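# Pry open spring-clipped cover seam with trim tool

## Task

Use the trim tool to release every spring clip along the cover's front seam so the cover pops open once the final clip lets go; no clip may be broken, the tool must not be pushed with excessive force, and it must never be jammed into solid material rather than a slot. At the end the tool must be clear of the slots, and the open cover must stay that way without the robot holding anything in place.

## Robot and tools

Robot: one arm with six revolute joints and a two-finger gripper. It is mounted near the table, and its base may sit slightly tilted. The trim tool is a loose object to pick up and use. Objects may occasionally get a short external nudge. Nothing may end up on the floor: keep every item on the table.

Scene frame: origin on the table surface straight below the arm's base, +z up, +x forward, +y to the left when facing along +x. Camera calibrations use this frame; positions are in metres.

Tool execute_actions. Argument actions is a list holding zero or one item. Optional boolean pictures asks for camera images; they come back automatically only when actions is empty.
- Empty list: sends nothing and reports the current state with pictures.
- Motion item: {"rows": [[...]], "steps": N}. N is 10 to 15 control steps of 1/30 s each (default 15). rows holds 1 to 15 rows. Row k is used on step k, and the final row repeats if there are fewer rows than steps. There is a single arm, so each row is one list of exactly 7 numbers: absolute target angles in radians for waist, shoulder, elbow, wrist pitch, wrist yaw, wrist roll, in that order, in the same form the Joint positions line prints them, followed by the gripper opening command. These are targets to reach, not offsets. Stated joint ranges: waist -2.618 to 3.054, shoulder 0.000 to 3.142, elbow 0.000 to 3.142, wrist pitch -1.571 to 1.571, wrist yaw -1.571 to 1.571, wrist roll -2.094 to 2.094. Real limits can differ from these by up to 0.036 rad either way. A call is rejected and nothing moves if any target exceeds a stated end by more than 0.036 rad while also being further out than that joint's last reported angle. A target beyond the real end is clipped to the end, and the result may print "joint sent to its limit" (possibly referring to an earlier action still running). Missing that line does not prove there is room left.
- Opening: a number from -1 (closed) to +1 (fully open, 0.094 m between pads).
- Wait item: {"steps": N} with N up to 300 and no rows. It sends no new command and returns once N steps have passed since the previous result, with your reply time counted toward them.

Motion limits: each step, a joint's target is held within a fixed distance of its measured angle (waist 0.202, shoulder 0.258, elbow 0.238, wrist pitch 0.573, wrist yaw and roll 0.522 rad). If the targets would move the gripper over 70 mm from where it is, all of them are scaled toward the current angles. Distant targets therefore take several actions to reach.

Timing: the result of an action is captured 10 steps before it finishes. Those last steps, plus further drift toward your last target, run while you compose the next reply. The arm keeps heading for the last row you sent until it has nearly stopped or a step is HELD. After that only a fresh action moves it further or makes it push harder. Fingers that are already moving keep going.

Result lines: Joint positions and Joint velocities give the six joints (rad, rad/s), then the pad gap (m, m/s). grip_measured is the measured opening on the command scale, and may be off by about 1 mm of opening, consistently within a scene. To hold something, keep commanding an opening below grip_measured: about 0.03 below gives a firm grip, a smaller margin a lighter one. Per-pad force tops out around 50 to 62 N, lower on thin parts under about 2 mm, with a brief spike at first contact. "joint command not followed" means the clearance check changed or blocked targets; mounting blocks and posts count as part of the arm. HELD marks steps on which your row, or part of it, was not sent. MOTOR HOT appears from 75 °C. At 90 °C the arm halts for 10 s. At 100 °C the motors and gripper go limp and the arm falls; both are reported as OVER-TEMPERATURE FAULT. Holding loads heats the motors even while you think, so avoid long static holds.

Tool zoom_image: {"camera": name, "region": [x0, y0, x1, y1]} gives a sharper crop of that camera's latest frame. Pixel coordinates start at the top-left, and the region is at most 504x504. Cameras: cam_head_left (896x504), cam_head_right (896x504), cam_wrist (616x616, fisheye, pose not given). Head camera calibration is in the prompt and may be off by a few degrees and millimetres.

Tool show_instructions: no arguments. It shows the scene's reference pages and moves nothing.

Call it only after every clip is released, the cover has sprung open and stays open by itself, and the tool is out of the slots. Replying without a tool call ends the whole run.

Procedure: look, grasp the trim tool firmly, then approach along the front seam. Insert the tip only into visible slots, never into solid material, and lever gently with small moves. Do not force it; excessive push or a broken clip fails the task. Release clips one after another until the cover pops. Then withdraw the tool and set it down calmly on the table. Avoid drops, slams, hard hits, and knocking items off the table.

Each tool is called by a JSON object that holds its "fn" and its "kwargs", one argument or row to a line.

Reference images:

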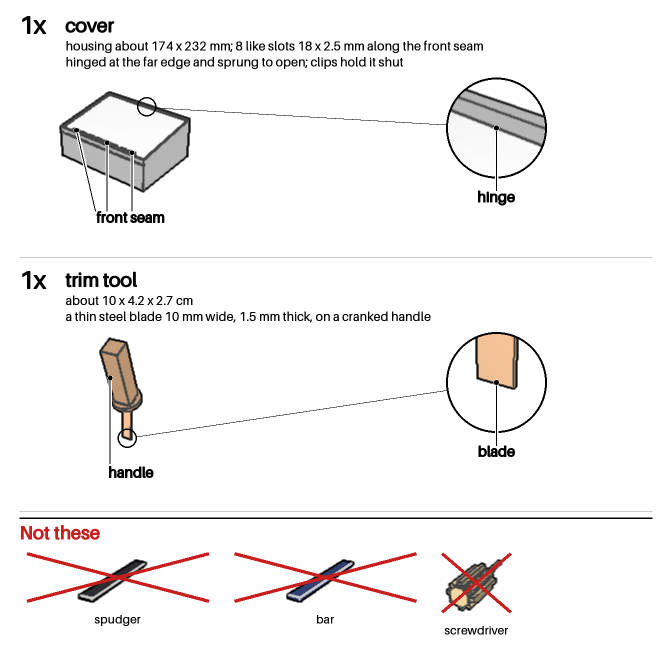

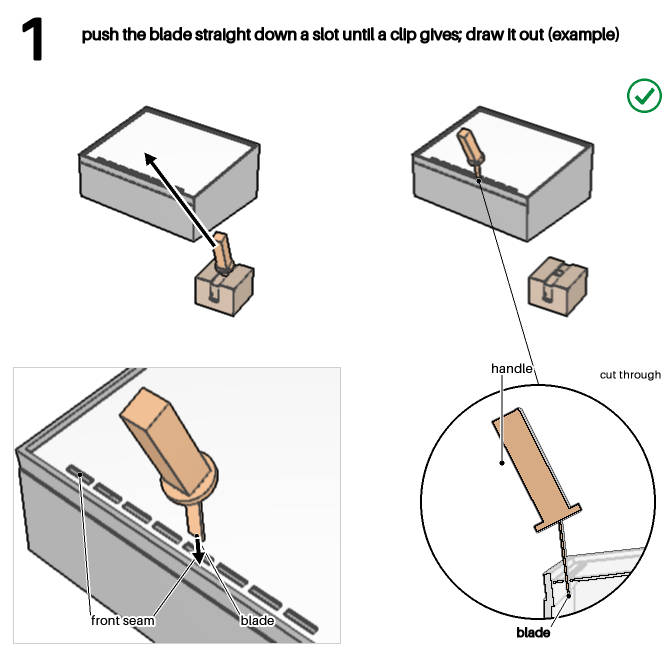

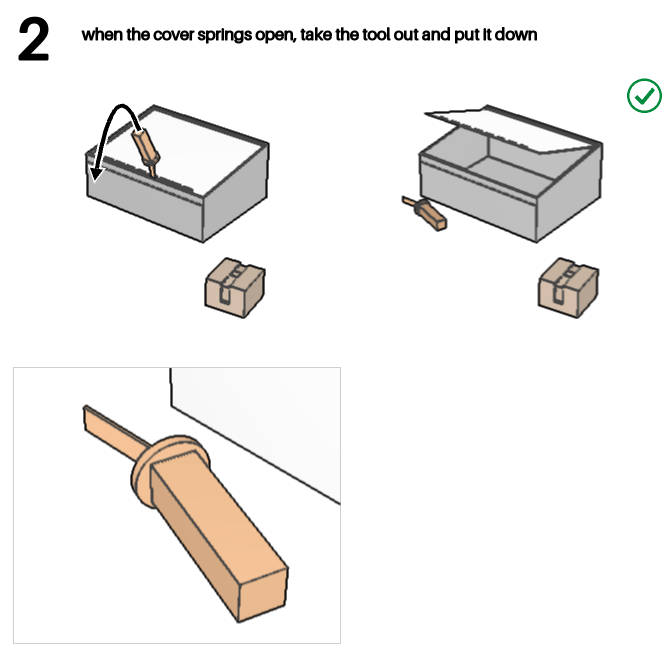

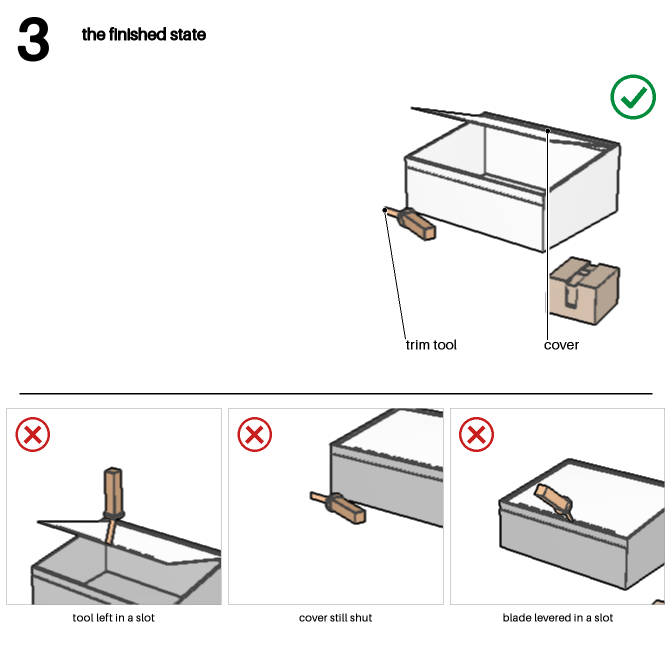

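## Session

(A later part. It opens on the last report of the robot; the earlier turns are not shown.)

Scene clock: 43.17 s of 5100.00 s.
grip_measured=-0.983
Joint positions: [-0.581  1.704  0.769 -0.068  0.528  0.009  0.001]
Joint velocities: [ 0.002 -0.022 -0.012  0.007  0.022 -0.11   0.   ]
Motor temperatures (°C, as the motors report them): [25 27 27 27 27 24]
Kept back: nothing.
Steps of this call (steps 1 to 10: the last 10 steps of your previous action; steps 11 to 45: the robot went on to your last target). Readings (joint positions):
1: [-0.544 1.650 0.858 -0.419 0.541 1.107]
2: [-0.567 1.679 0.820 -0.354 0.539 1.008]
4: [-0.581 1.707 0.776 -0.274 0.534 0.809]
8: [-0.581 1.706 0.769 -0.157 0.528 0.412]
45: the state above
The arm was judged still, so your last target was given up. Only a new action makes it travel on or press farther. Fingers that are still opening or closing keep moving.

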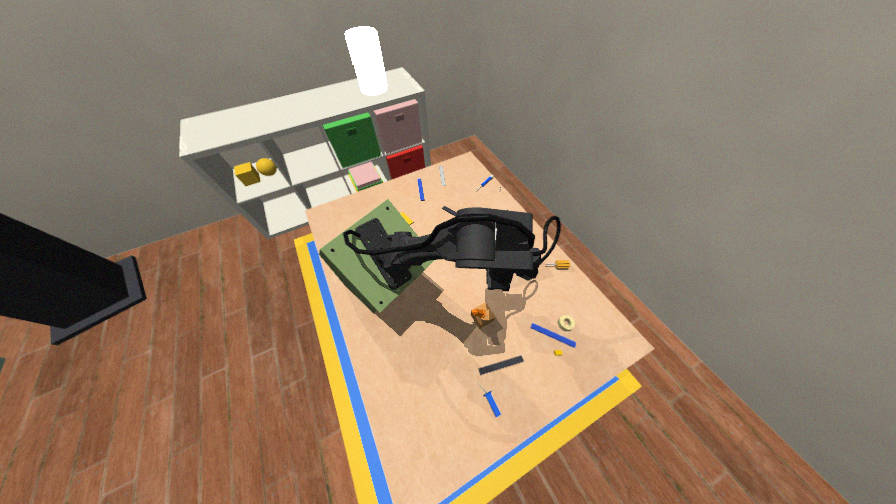

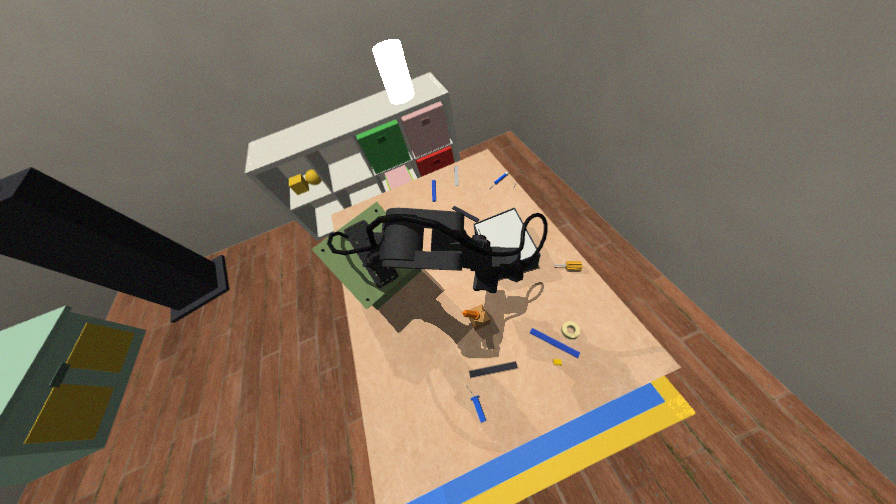

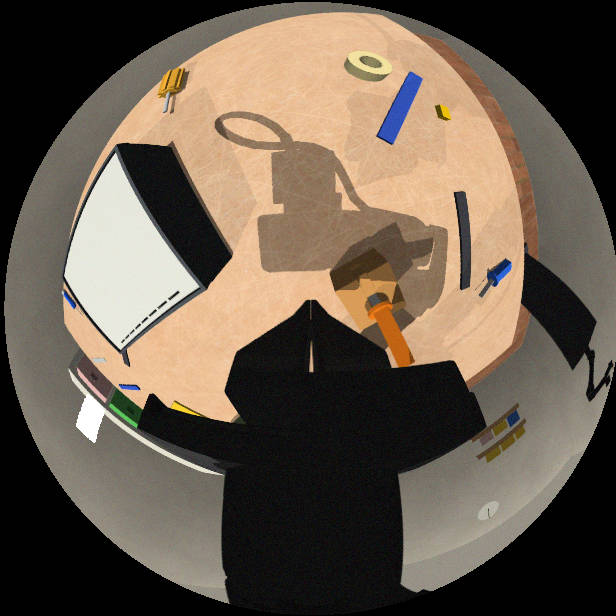

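{"fn": "execute_actions", "kwargs": {
  "actions": [
    {"rows": [[-0.50,1.95,0.65,0.30,0.51,0.0,-1]], "steps": 15}
  ]
}}

{"fn": "execute_actions", "kwargs": {
  "actions": [
    {"rows": [[-0.445,2.235,0.527,0.65,0.50,0.0,-1]], "steps": 15}
  ]
}}

{"fn": "execute_actions", "kwargs": {
  "actions": [
    {"steps": 30}
  ],
  "pictures": true
}}

Scene clock: 50.93 s of 5100.00 s.
grip_measured=-0.983
Joint positions: [-0.519  1.922  0.704  0.186  0.521  0.009  0.001]
Joint velocities: [ 0.315  0.965 -0.637  0.579 -0.154 -0.051 -0.   ]
Motor temperatures (°C, as the motors report them): [25 28 26 27 27 24]
Steps of this call (steps 1 to 90: nothing new was sent; then 4.60 s passed at rest; steps 91 to 95: the first 5 steps of this action). Readings (joint positions):
91: [-0.575 1.727 0.758 -0.016 0.533 0.009]
92: [-0.564 1.773 0.750 0.059 0.533 0.009]
94: [-0.532 1.882 0.723 0.163 0.527 0.009]
95: the state above

Scene clock: 51.43 s of 5100.00 s.
grip_measured=-0.983
Joint positions: [-0.46   2.208  0.58   0.535  0.507  0.008  0.001]
Joint velocities: [ 0.222  0.94  -0.667  0.388 -0.081 -0.007  0.   ]
Motor temperatures (°C, as the motors report them): [25 28 26 27 27 24]
Steps of this call (steps 1 to 10: the last 10 steps of your previous action; steps 11 to 15: the first 5 steps of this action). Readings (joint positions):
11: [-0.502 1.991 0.637 0.339 0.517 0.008]
12: [-0.493 2.048 0.630 0.424 0.517 0.008]
14: [-0.469 2.168 0.602 0.518 0.511 0.008]
15: the state above

Scene clock: 52.43 s of 5100.00 s.
grip_measured=-0.983
Joint positions: [-0.454  2.246  0.527  0.636  0.503  0.008  0.001]
Joint velocities: [-0.012 -0.022 -0.022 -0.007  0.022 -0.007  0.001]
Motor temperatures (°C, as the motors report them): [25 28 26 27 27 24]
Kept back: nothing.
Steps of this call (steps 1 to 10: the last 10 steps of your previous action; steps 11 to 30: the robot went on to your last target). Readings (joint positions):
1: [-0.455 2.232 0.558 0.542 0.504 0.008]
2: [-0.454 2.243 0.541 0.544 0.503 0.008]
4: [-0.454 2.246 0.527 0.554 0.503 0.008]
8: [-0.454 2.246 0.527 0.605 0.503 0.008]
30: the state above
The arm was judged still, so your last target was given up. Only a new action makes it travel on or press farther. Fingers that are still opening or closing keep moving.

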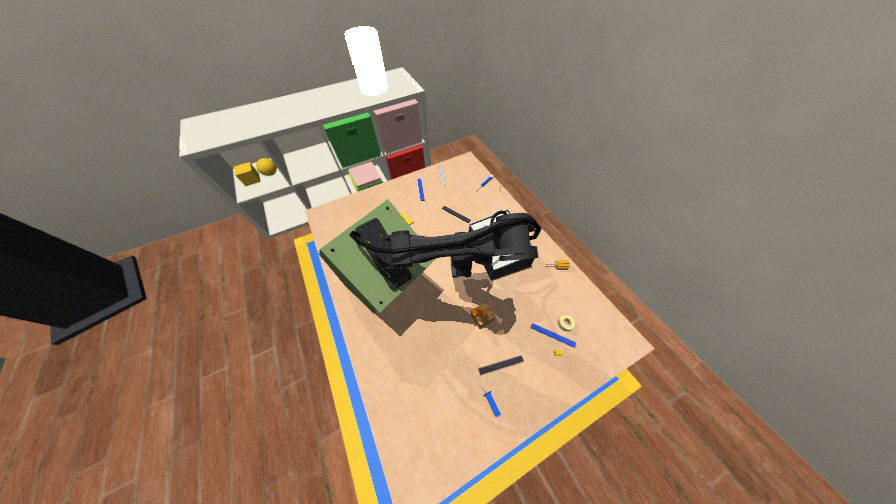

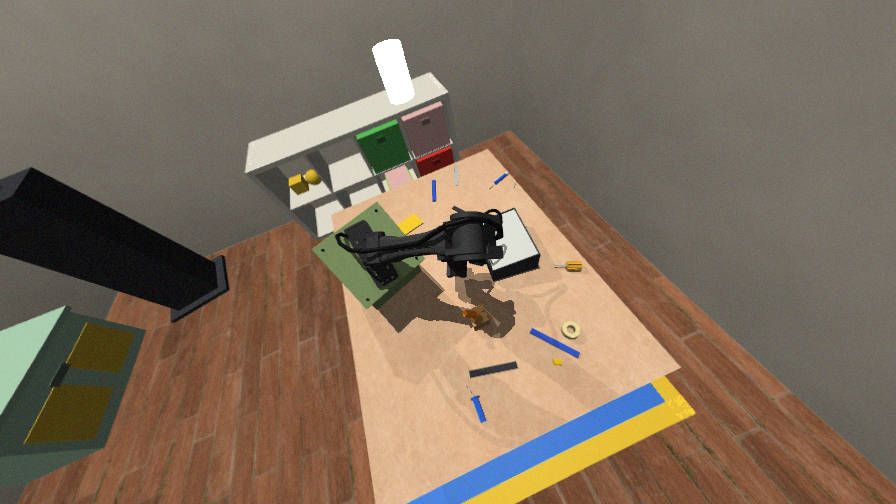

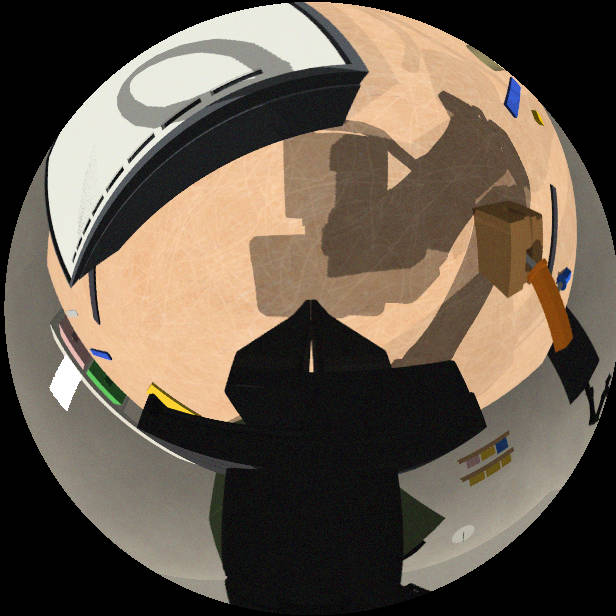

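{"fn": "execute_actions", "kwargs": {
  "actions": [
    {"rows": [[-0.504,2.361,0.606,0.724,0.472,0.0,-1]], "steps": 15}
  ]
}}

{"fn": "execute_actions", "kwargs": {
  "actions": [
    {"steps": 20}
  ],
  "pictures": true
}}

Scene clock: 53.50 s of 5100.00 s.
grip_measured=-0.983
Joint positions: [-0.496  2.342  0.583  0.687  0.489  0.008  0.001]
Joint velocities: [-0.144  0.173 -0.002  0.11  -0.066  0.051  0.001]
Motor temperatures (°C, as the motors report them): [25 28 26 27 27 24]
Steps of this call (steps 1 to 27: nothing new was sent; steps 28 to 32: the first 5 steps of this action). Readings (joint positions):
28: [-0.459 2.260 0.534 0.648 0.500 0.008]
29: [-0.469 2.287 0.552 0.663 0.497 0.008]
31: [-0.490 2.333 0.580 0.682 0.490 0.008]
32: the state above

Scene clock: 54.17 s of 5100.00 s.
grip_measured=-0.983
Joint positions: [-0.501  2.347  0.583  0.71   0.483  0.008  0.001]
Joint velocities: [ 0.002 -0.002  0.002 -0.022 -0.007  0.051  0.   ]
Motor temperatures (°C, as the motors report them): [25 28 26 27 27 24]
Kept back: nothing.
Steps of this call (steps 1 to 10: the last 10 steps of your previous action; steps 11 to 20: the robot went on to your last target). Readings (joint positions):
1: [-0.500 2.346 0.583 0.690 0.488 0.008]
2: [-0.501 2.347 0.583 0.691 0.488 0.008]
4: [-0.501 2.347 0.583 0.698 0.486 0.008]
8: [-0.501 2.347 0.583 0.706 0.484 0.008]
20: the state above

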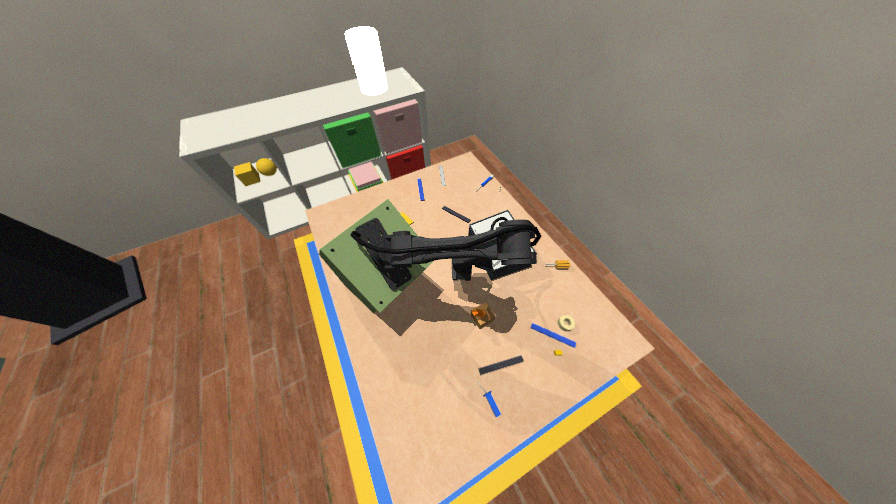

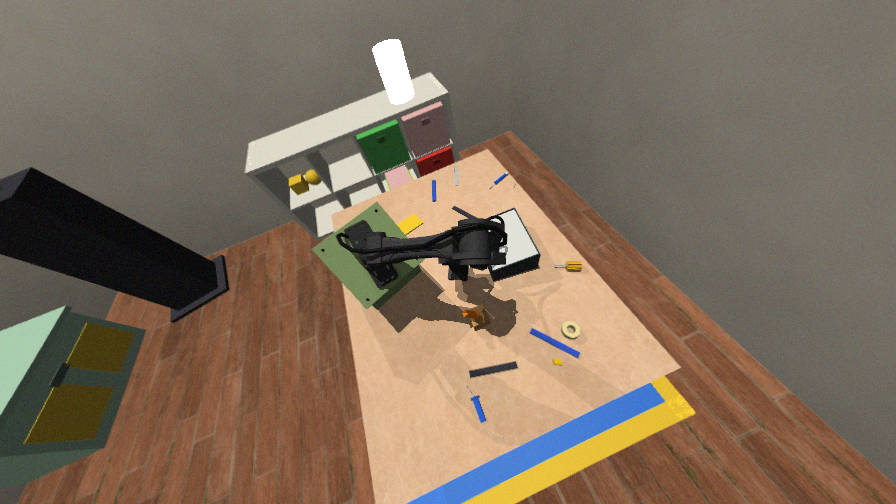

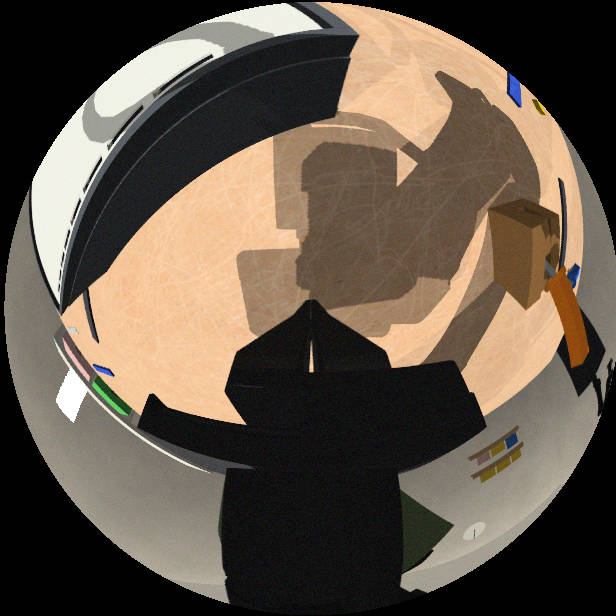

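{"fn": "execute_actions", "kwargs": {
  "actions": [
    {"rows": [[-0.543,2.445,0.658,0.773,0.452,0.0,-1]], "steps": 15}
  ]
}}

{"fn": "execute_actions", "kwargs": {
  "actions": [
    {"steps": 20}
  ],
  "pictures": true
}}

Scene clock: 55.00 s of 5100.00 s.
grip_measured=-0.984
Joint positions: [-0.503  2.368  0.596  0.727  0.484  0.007  0.001]
Joint velocities: [-0.002  0.002 -0.022  0.037  0.037  0.022 -0.001]
Motor temperatures (°C, as the motors report them): [25 28 26 27 27 24]
Steps of this call (steps 1 to 15: the robot went on to your last target; steps 16 to 20: nothing new was sent; steps 21 to 25: the first 5 steps of this action). Readings (joint positions):
21: [-0.504 2.358 0.590 0.718 0.480 0.008]
22: [-0.505 2.367 0.596 0.725 0.481 0.008]
24: [-0.503 2.368 0.596 0.727 0.484 0.007]
25: the state above

Scene clock: 55.67 s of 5100.00 s.
grip_measured=-0.984
Joint positions: [-0.503  2.368  0.596  0.727  0.484  0.007  0.001]
Joint velocities: [ 0.002 -0.007 -0.017  0.022  0.007 -0.037 -0.   ]
Motor temperatures (°C, as the motors report them): [25 28 26 27 27 24]
Kept back: nothing.
Steps of this call (steps 1 to 10: the last 10 steps of your previous action; steps 11 to 15: the robot went on to your last target; steps 16 to 20: nothing new was sent). Readings (joint positions):
1: [-0.503 2.368 0.596 0.727 0.484 0.007]
2: [-0.503 2.368 0.596 0.727 0.484 0.007]
4: [-0.503 2.368 0.596 0.727 0.484 0.007]
8: [-0.503 2.368 0.596 0.727 0.484 0.007]
20: the state above
The arm was judged still, so your last target was given up. Only a new action makes it travel on or press farther. Fingers that are still opening or closing keep moving.

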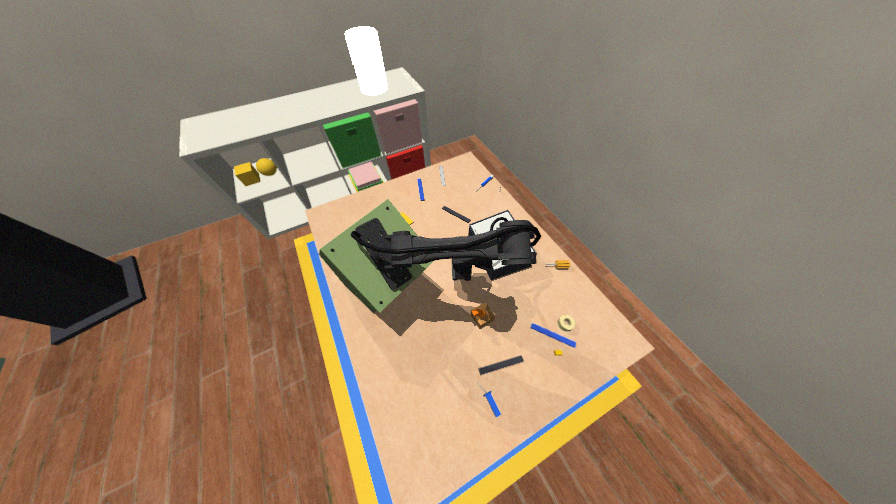

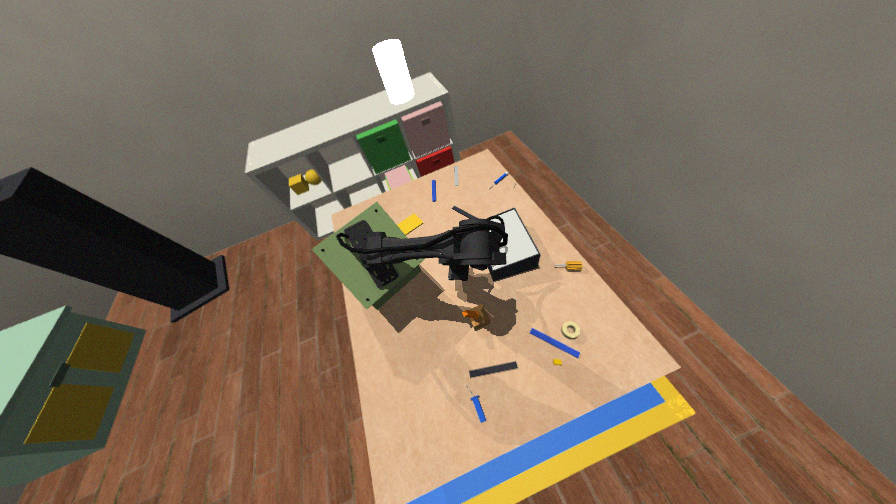

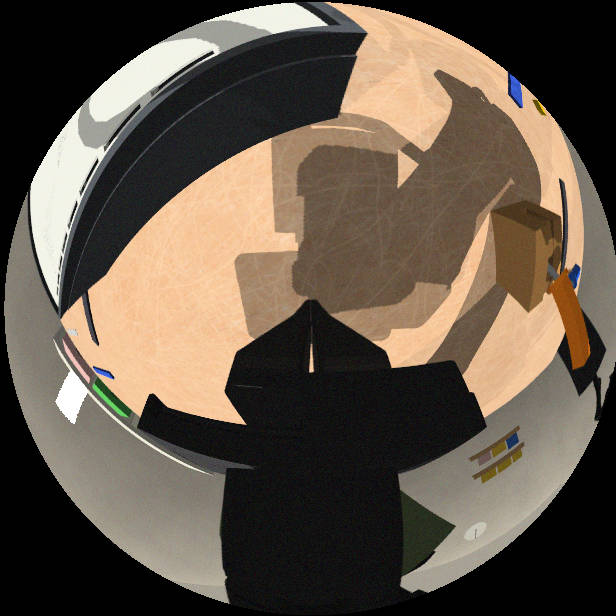

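{"fn": "execute_actions", "kwargs": {
  "actions": [
    {"rows": [[-0.445,2.15,0.527,0.58,0.50,0.0,-1]], "steps": 15}
  ]
}}

{"fn": "execute_actions", "kwargs": {
  "actions": [
    {"rows": [[-0.12,2.30,0.76,0.29,0.60,0.0,-1],[-0.12,2.30,0.76,0.29,0.60,0.0,-1],[-0.12,2.30,0.76,0.29,0.60,0.0,-1],[-0.12,2.30,0.76,0.29,0.60,0.0,-1],[-0.12,2.30,0.76,0.29,0.60,0.0,-1],[-0.12,2.30,0.76,0.29,0.60,0.0,-1],[0.206,2.50,1.0,0.0,0.70,0.0,-1]], "steps": 15}
  ]
}}

{"fn": "execute_actions", "kwargs": {
  "actions": [
    {"steps": 30}
  ],
  "pictures": true
}}

Scene clock: 59.03 s of 5100.00 s.
grip_measured=-0.984
Joint positions: [-0.46   2.16   0.546  0.636  0.489  0.007  0.001]
Joint velocities: [ 0.139 -0.603 -0.002  0.11   0.051  0.037 -0.001]
Motor temperatures (°C, as the motors report them): [25 28 26 27 27 24]
Steps of this call (steps 1 to 90: nothing new was sent; then 0.20 s passed at rest; steps 91 to 95: the first 5 steps of this action). Readings (joint positions):
91: [-0.496 2.336 0.586 0.698 0.485 0.007]
92: [-0.486 2.282 0.565 0.663 0.486 0.007]
94: [-0.466 2.186 0.546 0.635 0.489 0.007]
95: the state above

Scene clock: 59.53 s of 5100.00 s.
grip_measured=-0.984
Joint positions: [-0.21   2.286  0.744  0.417  0.565  0.008  0.001]
Joint velocities: [ 1.731  0.198  0.369 -0.476  0.007 -0.037 -0.   ]
Motor temperatures (°C, as the motors report them): [25 28 26 27 27 24]
Steps of this call (steps 1 to 10: the last 10 steps of your previous action; steps 11 to 15: the first 5 steps of this action). Readings (joint positions):
11: [-0.435 2.160 0.578 0.553 0.521 0.008]
12: [-0.392 2.203 0.635 0.498 0.545 0.008]
14: [-0.272 2.274 0.725 0.437 0.563 0.008]
15: the state above

Scene clock: 60.53 s of 5100.00 s.
grip_measured=-0.984
Joint positions: [0.203 2.49  0.993 0.017 0.689 0.006 0.001]
Joint velocities: [ 0.012 -0.007 -0.007 -0.037  0.007  0.022  0.   ]
Motor temperatures (°C, as the motors report them): [25 28 26 27 27 24]
Kept back: nothing.
Steps of this call (steps 1 to 10: the last 10 steps of your previous action; steps 11 to 30: the robot went on to your last target). Readings (joint positions):
1: [-0.157 2.288 0.751 0.402 0.565 0.007]
2: [-0.103 2.313 0.791 0.333 0.594 0.007]
4: [0.012 2.424 0.929 0.226 0.635 0.007]
8: [0.219 2.490 0.993 0.121 0.651 0.007]
30: the state above

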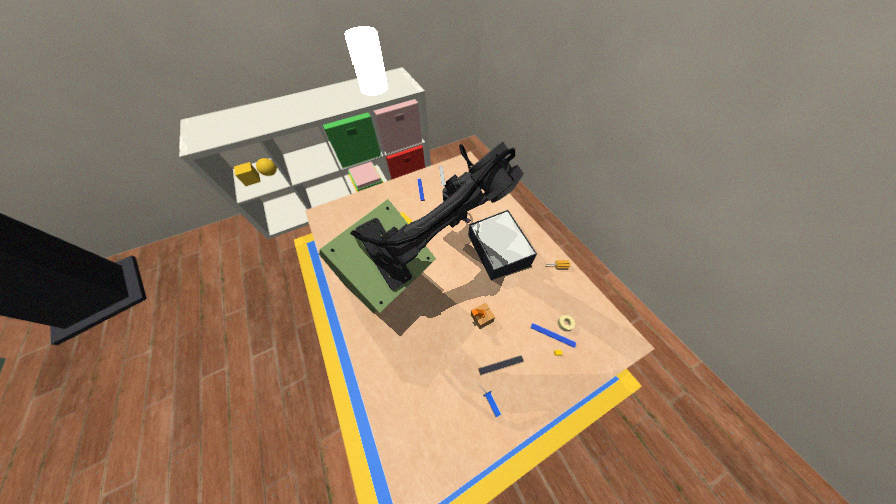

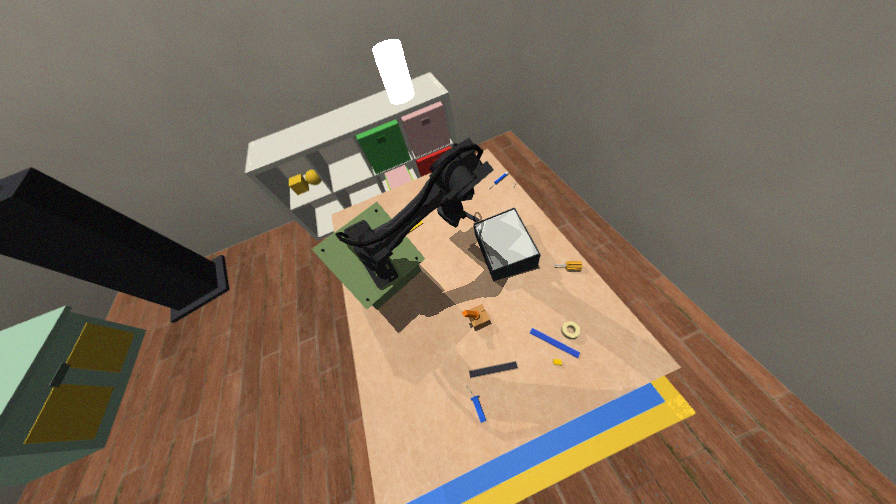

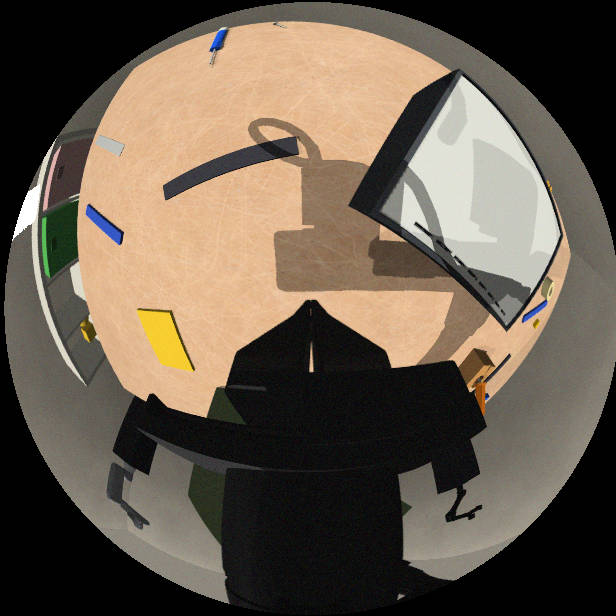

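{"fn": "execute_actions", "kwargs": {
  "actions": [
    {"rows": [[0.206,2.646,1.045,0.095,0.70,0.0,-1]], "steps": 15}
  ]
}}

{"fn": "execute_actions", "kwargs": {
  "actions": [
    {"rows": [[0.195,2.661,1.052,0.111,0.699,0.0,-1],[0.184,2.676,1.060,0.128,0.698,0.0,-1],[0.173,2.691,1.067,0.144,0.696,0.0,-1],[0.162,2.705,1.075,0.161,0.695,0.0,-1]], "steps": 15}
  ],
  "pictures": true
}}

Scene clock: 61.63 s of 5100.00 s.
grip_measured=-0.984
Joint positions: [0.203 2.623 1.032 0.074 0.696 0.006 0.001]
Joint velocities: [-0.007  0.549 -0.027  0.007  0.007 -0.066  0.   ]
Motor temperatures (°C, as the motors report them): [25 28 26 27 27 24]
Steps of this call (steps 1 to 15: the robot went on to your last target; steps 16 to 28: nothing new was sent; steps 29 to 33: the first 5 steps of this action). Readings (joint positions):
29: [0.203 2.506 0.999 0.026 0.694 0.006]
30: [0.203 2.538 1.016 0.045 0.696 0.006]
32: [0.203 2.601 1.032 0.072 0.696 0.006]
33: the state above

Scene clock: 62.13 s of 5100.00 s.
grip_measured=-0.984
Joint positions: [0.184 2.67  1.043 0.115 0.696 0.006 0.001]
Joint velocities: [-0.247  0.276  0.164  0.33  -0.051  0.037 -0.001]
Motor temperatures (°C, as the motors report them): [25 28 26 27 27 24]
Steps of this call (steps 1 to 10: the last 10 steps of your previous action; steps 11 to 15: the first 5 steps of this action). Readings (joint positions):
11: [0.203 2.651 1.032 0.083 0.696 0.006]
12: [0.202 2.652 1.032 0.088 0.696 0.006]
14: [0.192 2.661 1.037 0.106 0.696 0.006]
15: the state above

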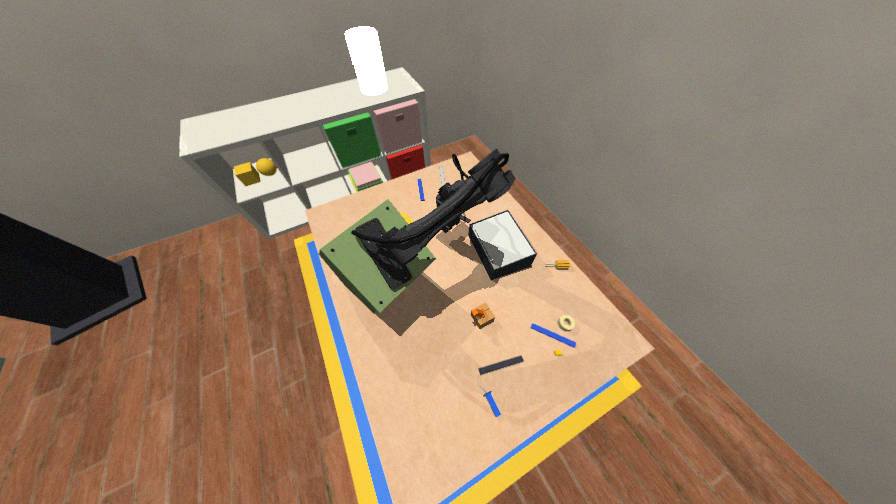

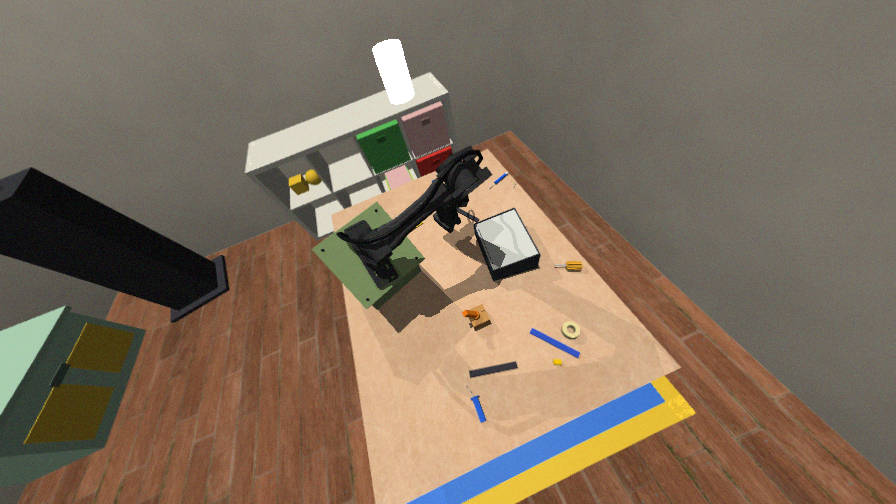

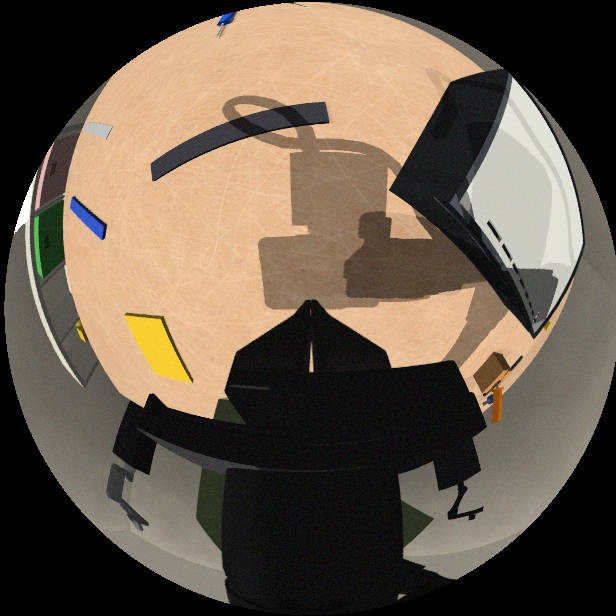

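{"fn": "execute_actions", "kwargs": {
  "actions": [
    {"rows": [[0.151,2.720,1.082,0.177,0.694,0.0,-1],[0.140,2.735,1.090,0.194,0.693,0.0,-1],[0.129,2.750,1.097,0.210,0.692,0.0,-1],[0.118,2.765,1.104,0.227,0.690,0.0,-1]], "steps": 15}
  ]
}}

{"fn": "execute_actions", "kwargs": {
  "actions": [
    {"steps": 15}
  ],
  "pictures": true
}}

Scene clock: 62.63 s of 5100.00 s.
grip_measured=-0.984
Joint positions: [0.139 2.729 1.074 0.182 0.696 0.006 0.001]
Joint velocities: [-0.256  0.32   0.198  0.242 -0.037 -0.051 -0.001]
Motor temperatures (°C, as the motors report them): [25 28 26 27 27 24]
Steps of this call (steps 1 to 10: the last 10 steps of your previous action; steps 11 to 15: the first 5 steps of this action). Readings (joint positions):
11: [0.160 2.691 1.048 0.146 0.696 0.006]
12: [0.158 2.696 1.051 0.152 0.696 0.006]
14: [0.148 2.717 1.066 0.171 0.696 0.006]
15: the state above

Scene clock: 63.13 s of 5100.00 s.
grip_measured=-0.984
Joint positions: [0.116 2.752 1.079 0.212 0.696 0.006 0.001]
Joint velocities: [ 0.002  0.002 -0.007 -0.051  0.007 -0.022 -0.   ]
Motor temperatures (°C, as the motors report them): [25 28 26 27 27 24]
Kept back: nothing.
Steps of this call (steps 1 to 10: the last 10 steps of your previous action; steps 11 to 15: the robot went on to your last target). Readings (joint positions):
1: [0.131 2.739 1.078 0.191 0.696 0.006]
2: [0.125 2.745 1.079 0.196 0.696 0.006]
4: [0.117 2.751 1.079 0.199 0.696 0.006]
8: [0.116 2.752 1.079 0.207 0.696 0.006]
15: the state above

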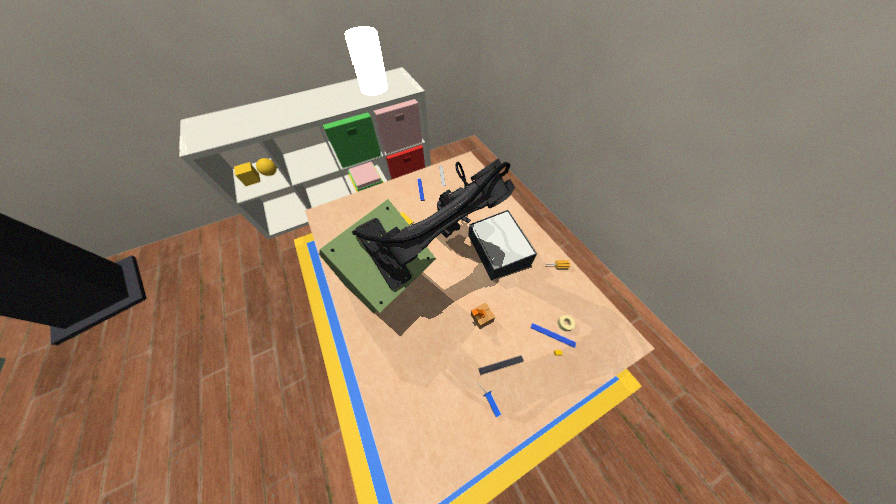

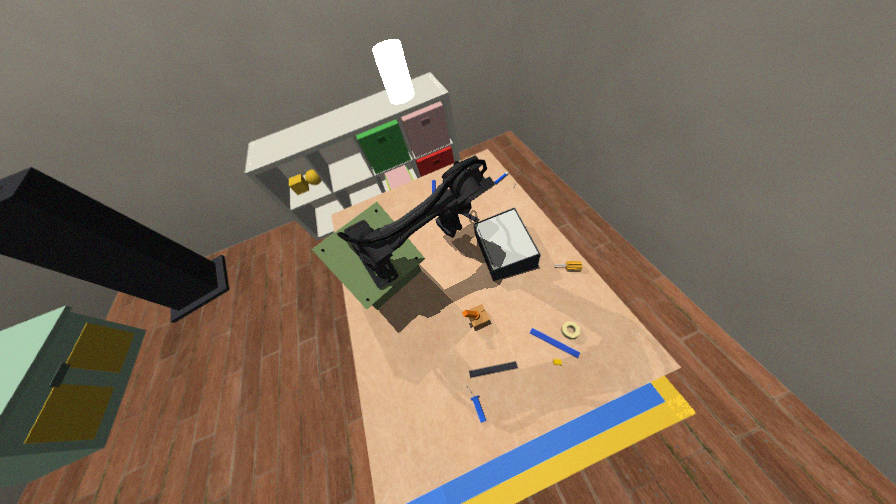

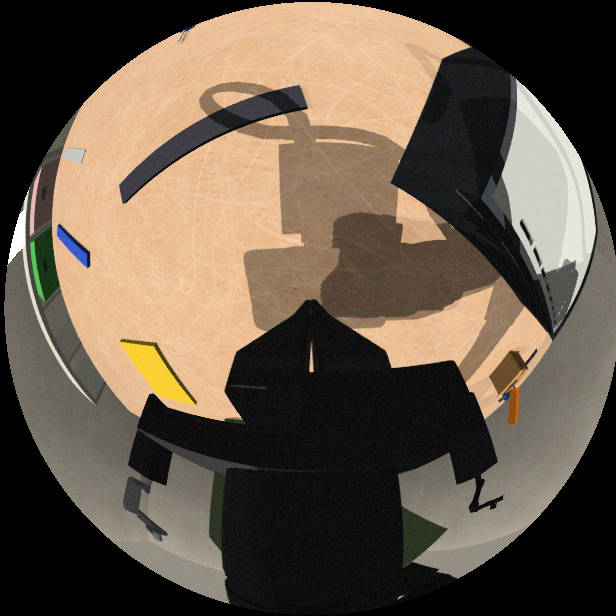

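{"fn": "execute_actions", "kwargs": {
  "actions": [
    {"rows": [[0.107,2.780,1.111,0.243,0.689,0.0,-1]], "steps": 15}
  ]
}}

{"fn": "execute_actions", "kwargs": {
  "actions": [
    {"steps": 12}
  ]
}}

Scene clock: 63.63 s of 5100.00 s.
grip_measured=-0.984
Joint positions: [0.116 2.76  1.079 0.225 0.696 0.006 0.001]
Joint velocities: [ 0.012  0.032 -0.017 -0.022  0.081 -0.066 -0.   ]
Motor temperatures (°C, as the motors report them): [25 28 26 27 27 24]
Steps of this call (steps 1 to 10: the robot went on to your last target; steps 11 to 15: the first 5 steps of this action). Readings (joint positions):
11: [0.116 2.753 1.079 0.215 0.696 0.006]
12: [0.116 2.755 1.079 0.220 0.696 0.006]
14: [0.116 2.758 1.079 0.223 0.696 0.006]
15: the state above

Scene clock: 64.03 s of 5100.00 s.
grip_measured=-0.984
Joint positions: [0.116 2.762 1.079 0.229 0.696 0.006 0.001]
Joint velocities: [ 0.012 -0.012  0.002 -0.037  0.007  0.022  0.001]
Motor temperatures (°C, as the motors report them): [25 28 26 27 27 24]
Kept back: nothing.
Steps of this call (steps 1 to 10: the last 10 steps of your previous action; steps 11 to 12: the robot went on to your last target). Readings (joint positions):
1: [0.116 2.762 1.079 0.225 0.696 0.006]
2: [0.116 2.762 1.079 0.225 0.696 0.006]
4: [0.116 2.762 1.079 0.226 0.696 0.006]
8: [0.116 2.762 1.079 0.228 0.696 0.006]
12: the state above

{"fn": "execute_actions", "kwargs": {
  "actions": [
    {"rows": [[0.15,2.3,1.0,-0.2,0.70,0.0,-1]], "steps": 15}
  ]
}}

{"fn": "execute_actions", "kwargs": {
  "actions": [
    {"rows": [[0.10,1.85,1.2,-0.7,0.65,0.0,-1]], "steps": 15}
  ]
}}

{"fn": "execute_actions", "kwargs": {
  "actions": [
    {"rows": [[-0.56,1.90,1.5,-0.55,0.45,0.0,-1]], "steps": 15}
  ]
}}

{"fn": "execute_actions", "kwargs": {
  "actions": [
    {"steps": 25}
  ],
  "pictures": true
}}

Scene clock: 67.03 s of 5100.00 s.
grip_measured=-0.984
Joint positions: [ 0.127  2.455  1.    -0.072  0.689  0.006  0.001]
Joint velocities: [ 0.032 -2.103  0.007 -1.048 -0.007  0.022 -0.001]
Motor temperatures (°C, as the motors report them): [25 28 26 27 27 24]
Steps of this call (steps 1 to 15: the robot went on to your last target; steps 16 to 85: nothing new was sent; steps 86 to 90: the first 5 steps of this action). Readings (joint positions):
86: [0.117 2.734 1.072 0.174 0.690 0.006]
87: [0.120 2.676 1.044 0.093 0.688 0.006]
89: [0.125 2.529 1.003 -0.032 0.689 0.006]
90: the state above

Scene clock: 67.53 s of 5100.00 s.
grip_measured=-0.984
Joint positions: [ 0.114  2.108  1.092 -0.435  0.671  0.006  0.001]
Joint velocities: [-0.11  -1.507  0.54  -0.945 -0.022  0.051  0.   ]
Motor temperatures (°C, as the motors report them): [25 28 26 27 27 24]
Steps of this call (steps 1 to 10: the last 10 steps of your previous action; steps 11 to 15: the first 5 steps of this action). Readings (joint positions):
11: [0.130 2.274 1.027 -0.216 0.690 0.006]
12: [0.128 2.247 1.040 -0.291 0.682 0.006]
14: [0.118 2.159 1.073 -0.398 0.674 0.006]
15: the state above

Scene clock: 68.03 s of 5100.00 s.
grip_measured=-0.984
Joint positions: [-0.07   1.899  1.39  -0.608  0.541  0.006  0.001]
Joint velocities: [-1.37   0.095  0.935  0.374 -0.432 -0.066 -0.001]
Motor temperatures (°C, as the motors report them): [25 28 26 27 27 24]
Steps of this call (steps 1 to 10: the last 10 steps of your previous action; steps 11 to 15: the first 5 steps of this action). Readings (joint positions):
11: [0.088 1.838 1.231 -0.644 0.634 0.006]
12: [0.059 1.861 1.270 -0.644 0.602 0.006]
14: [-0.023 1.893 1.356 -0.622 0.558 0.006]
15: the state above

Scene clock: 68.87 s of 5100.00 s.
grip_measured=-0.984
Joint positions: [-0.568  1.899  1.482 -0.54   0.46   0.006  0.001]
Joint velocities: [ 0.002 -0.002 -0.002 -0.007 -0.037  0.007  0.   ]
Motor temperatures (°C, as the motors report them): [25 28 26 27 27 24]
Kept back: nothing.
Steps of this call (steps 1 to 10: the last 10 steps of your previous action; steps 11 to 25: the robot went on to your last target). Readings (joint positions):
1: [-0.121 1.899 1.418 -0.594 0.526 0.006]
2: [-0.176 1.899 1.442 -0.582 0.514 0.006]
4: [-0.292 1.899 1.473 -0.557 0.496 0.006]
8: [-0.527 1.899 1.482 -0.540 0.480 0.006]
25: the state above

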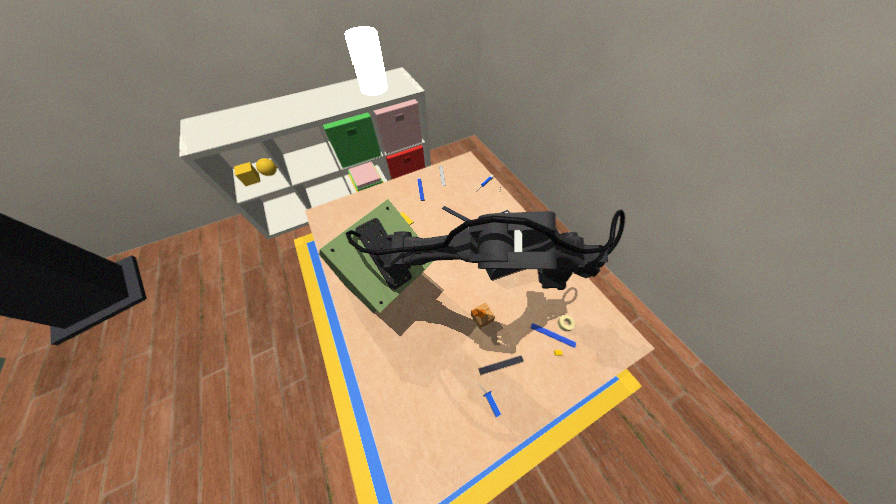

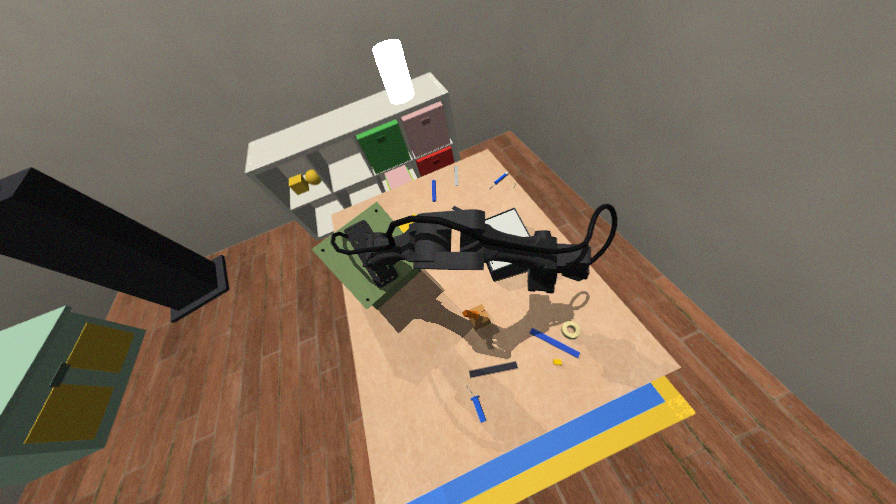

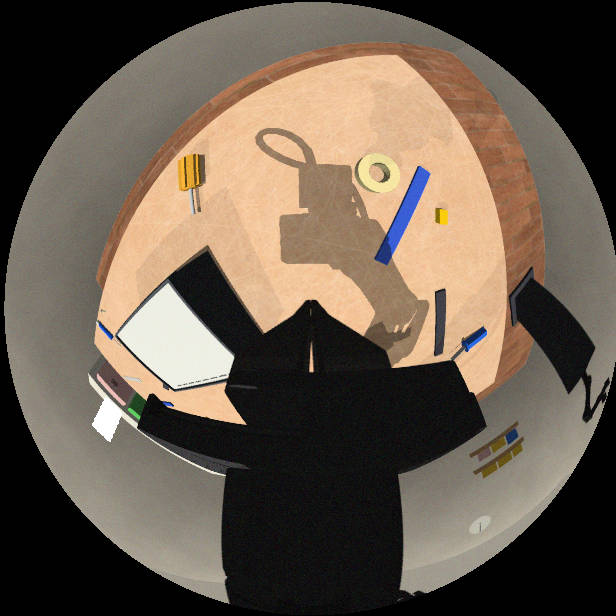

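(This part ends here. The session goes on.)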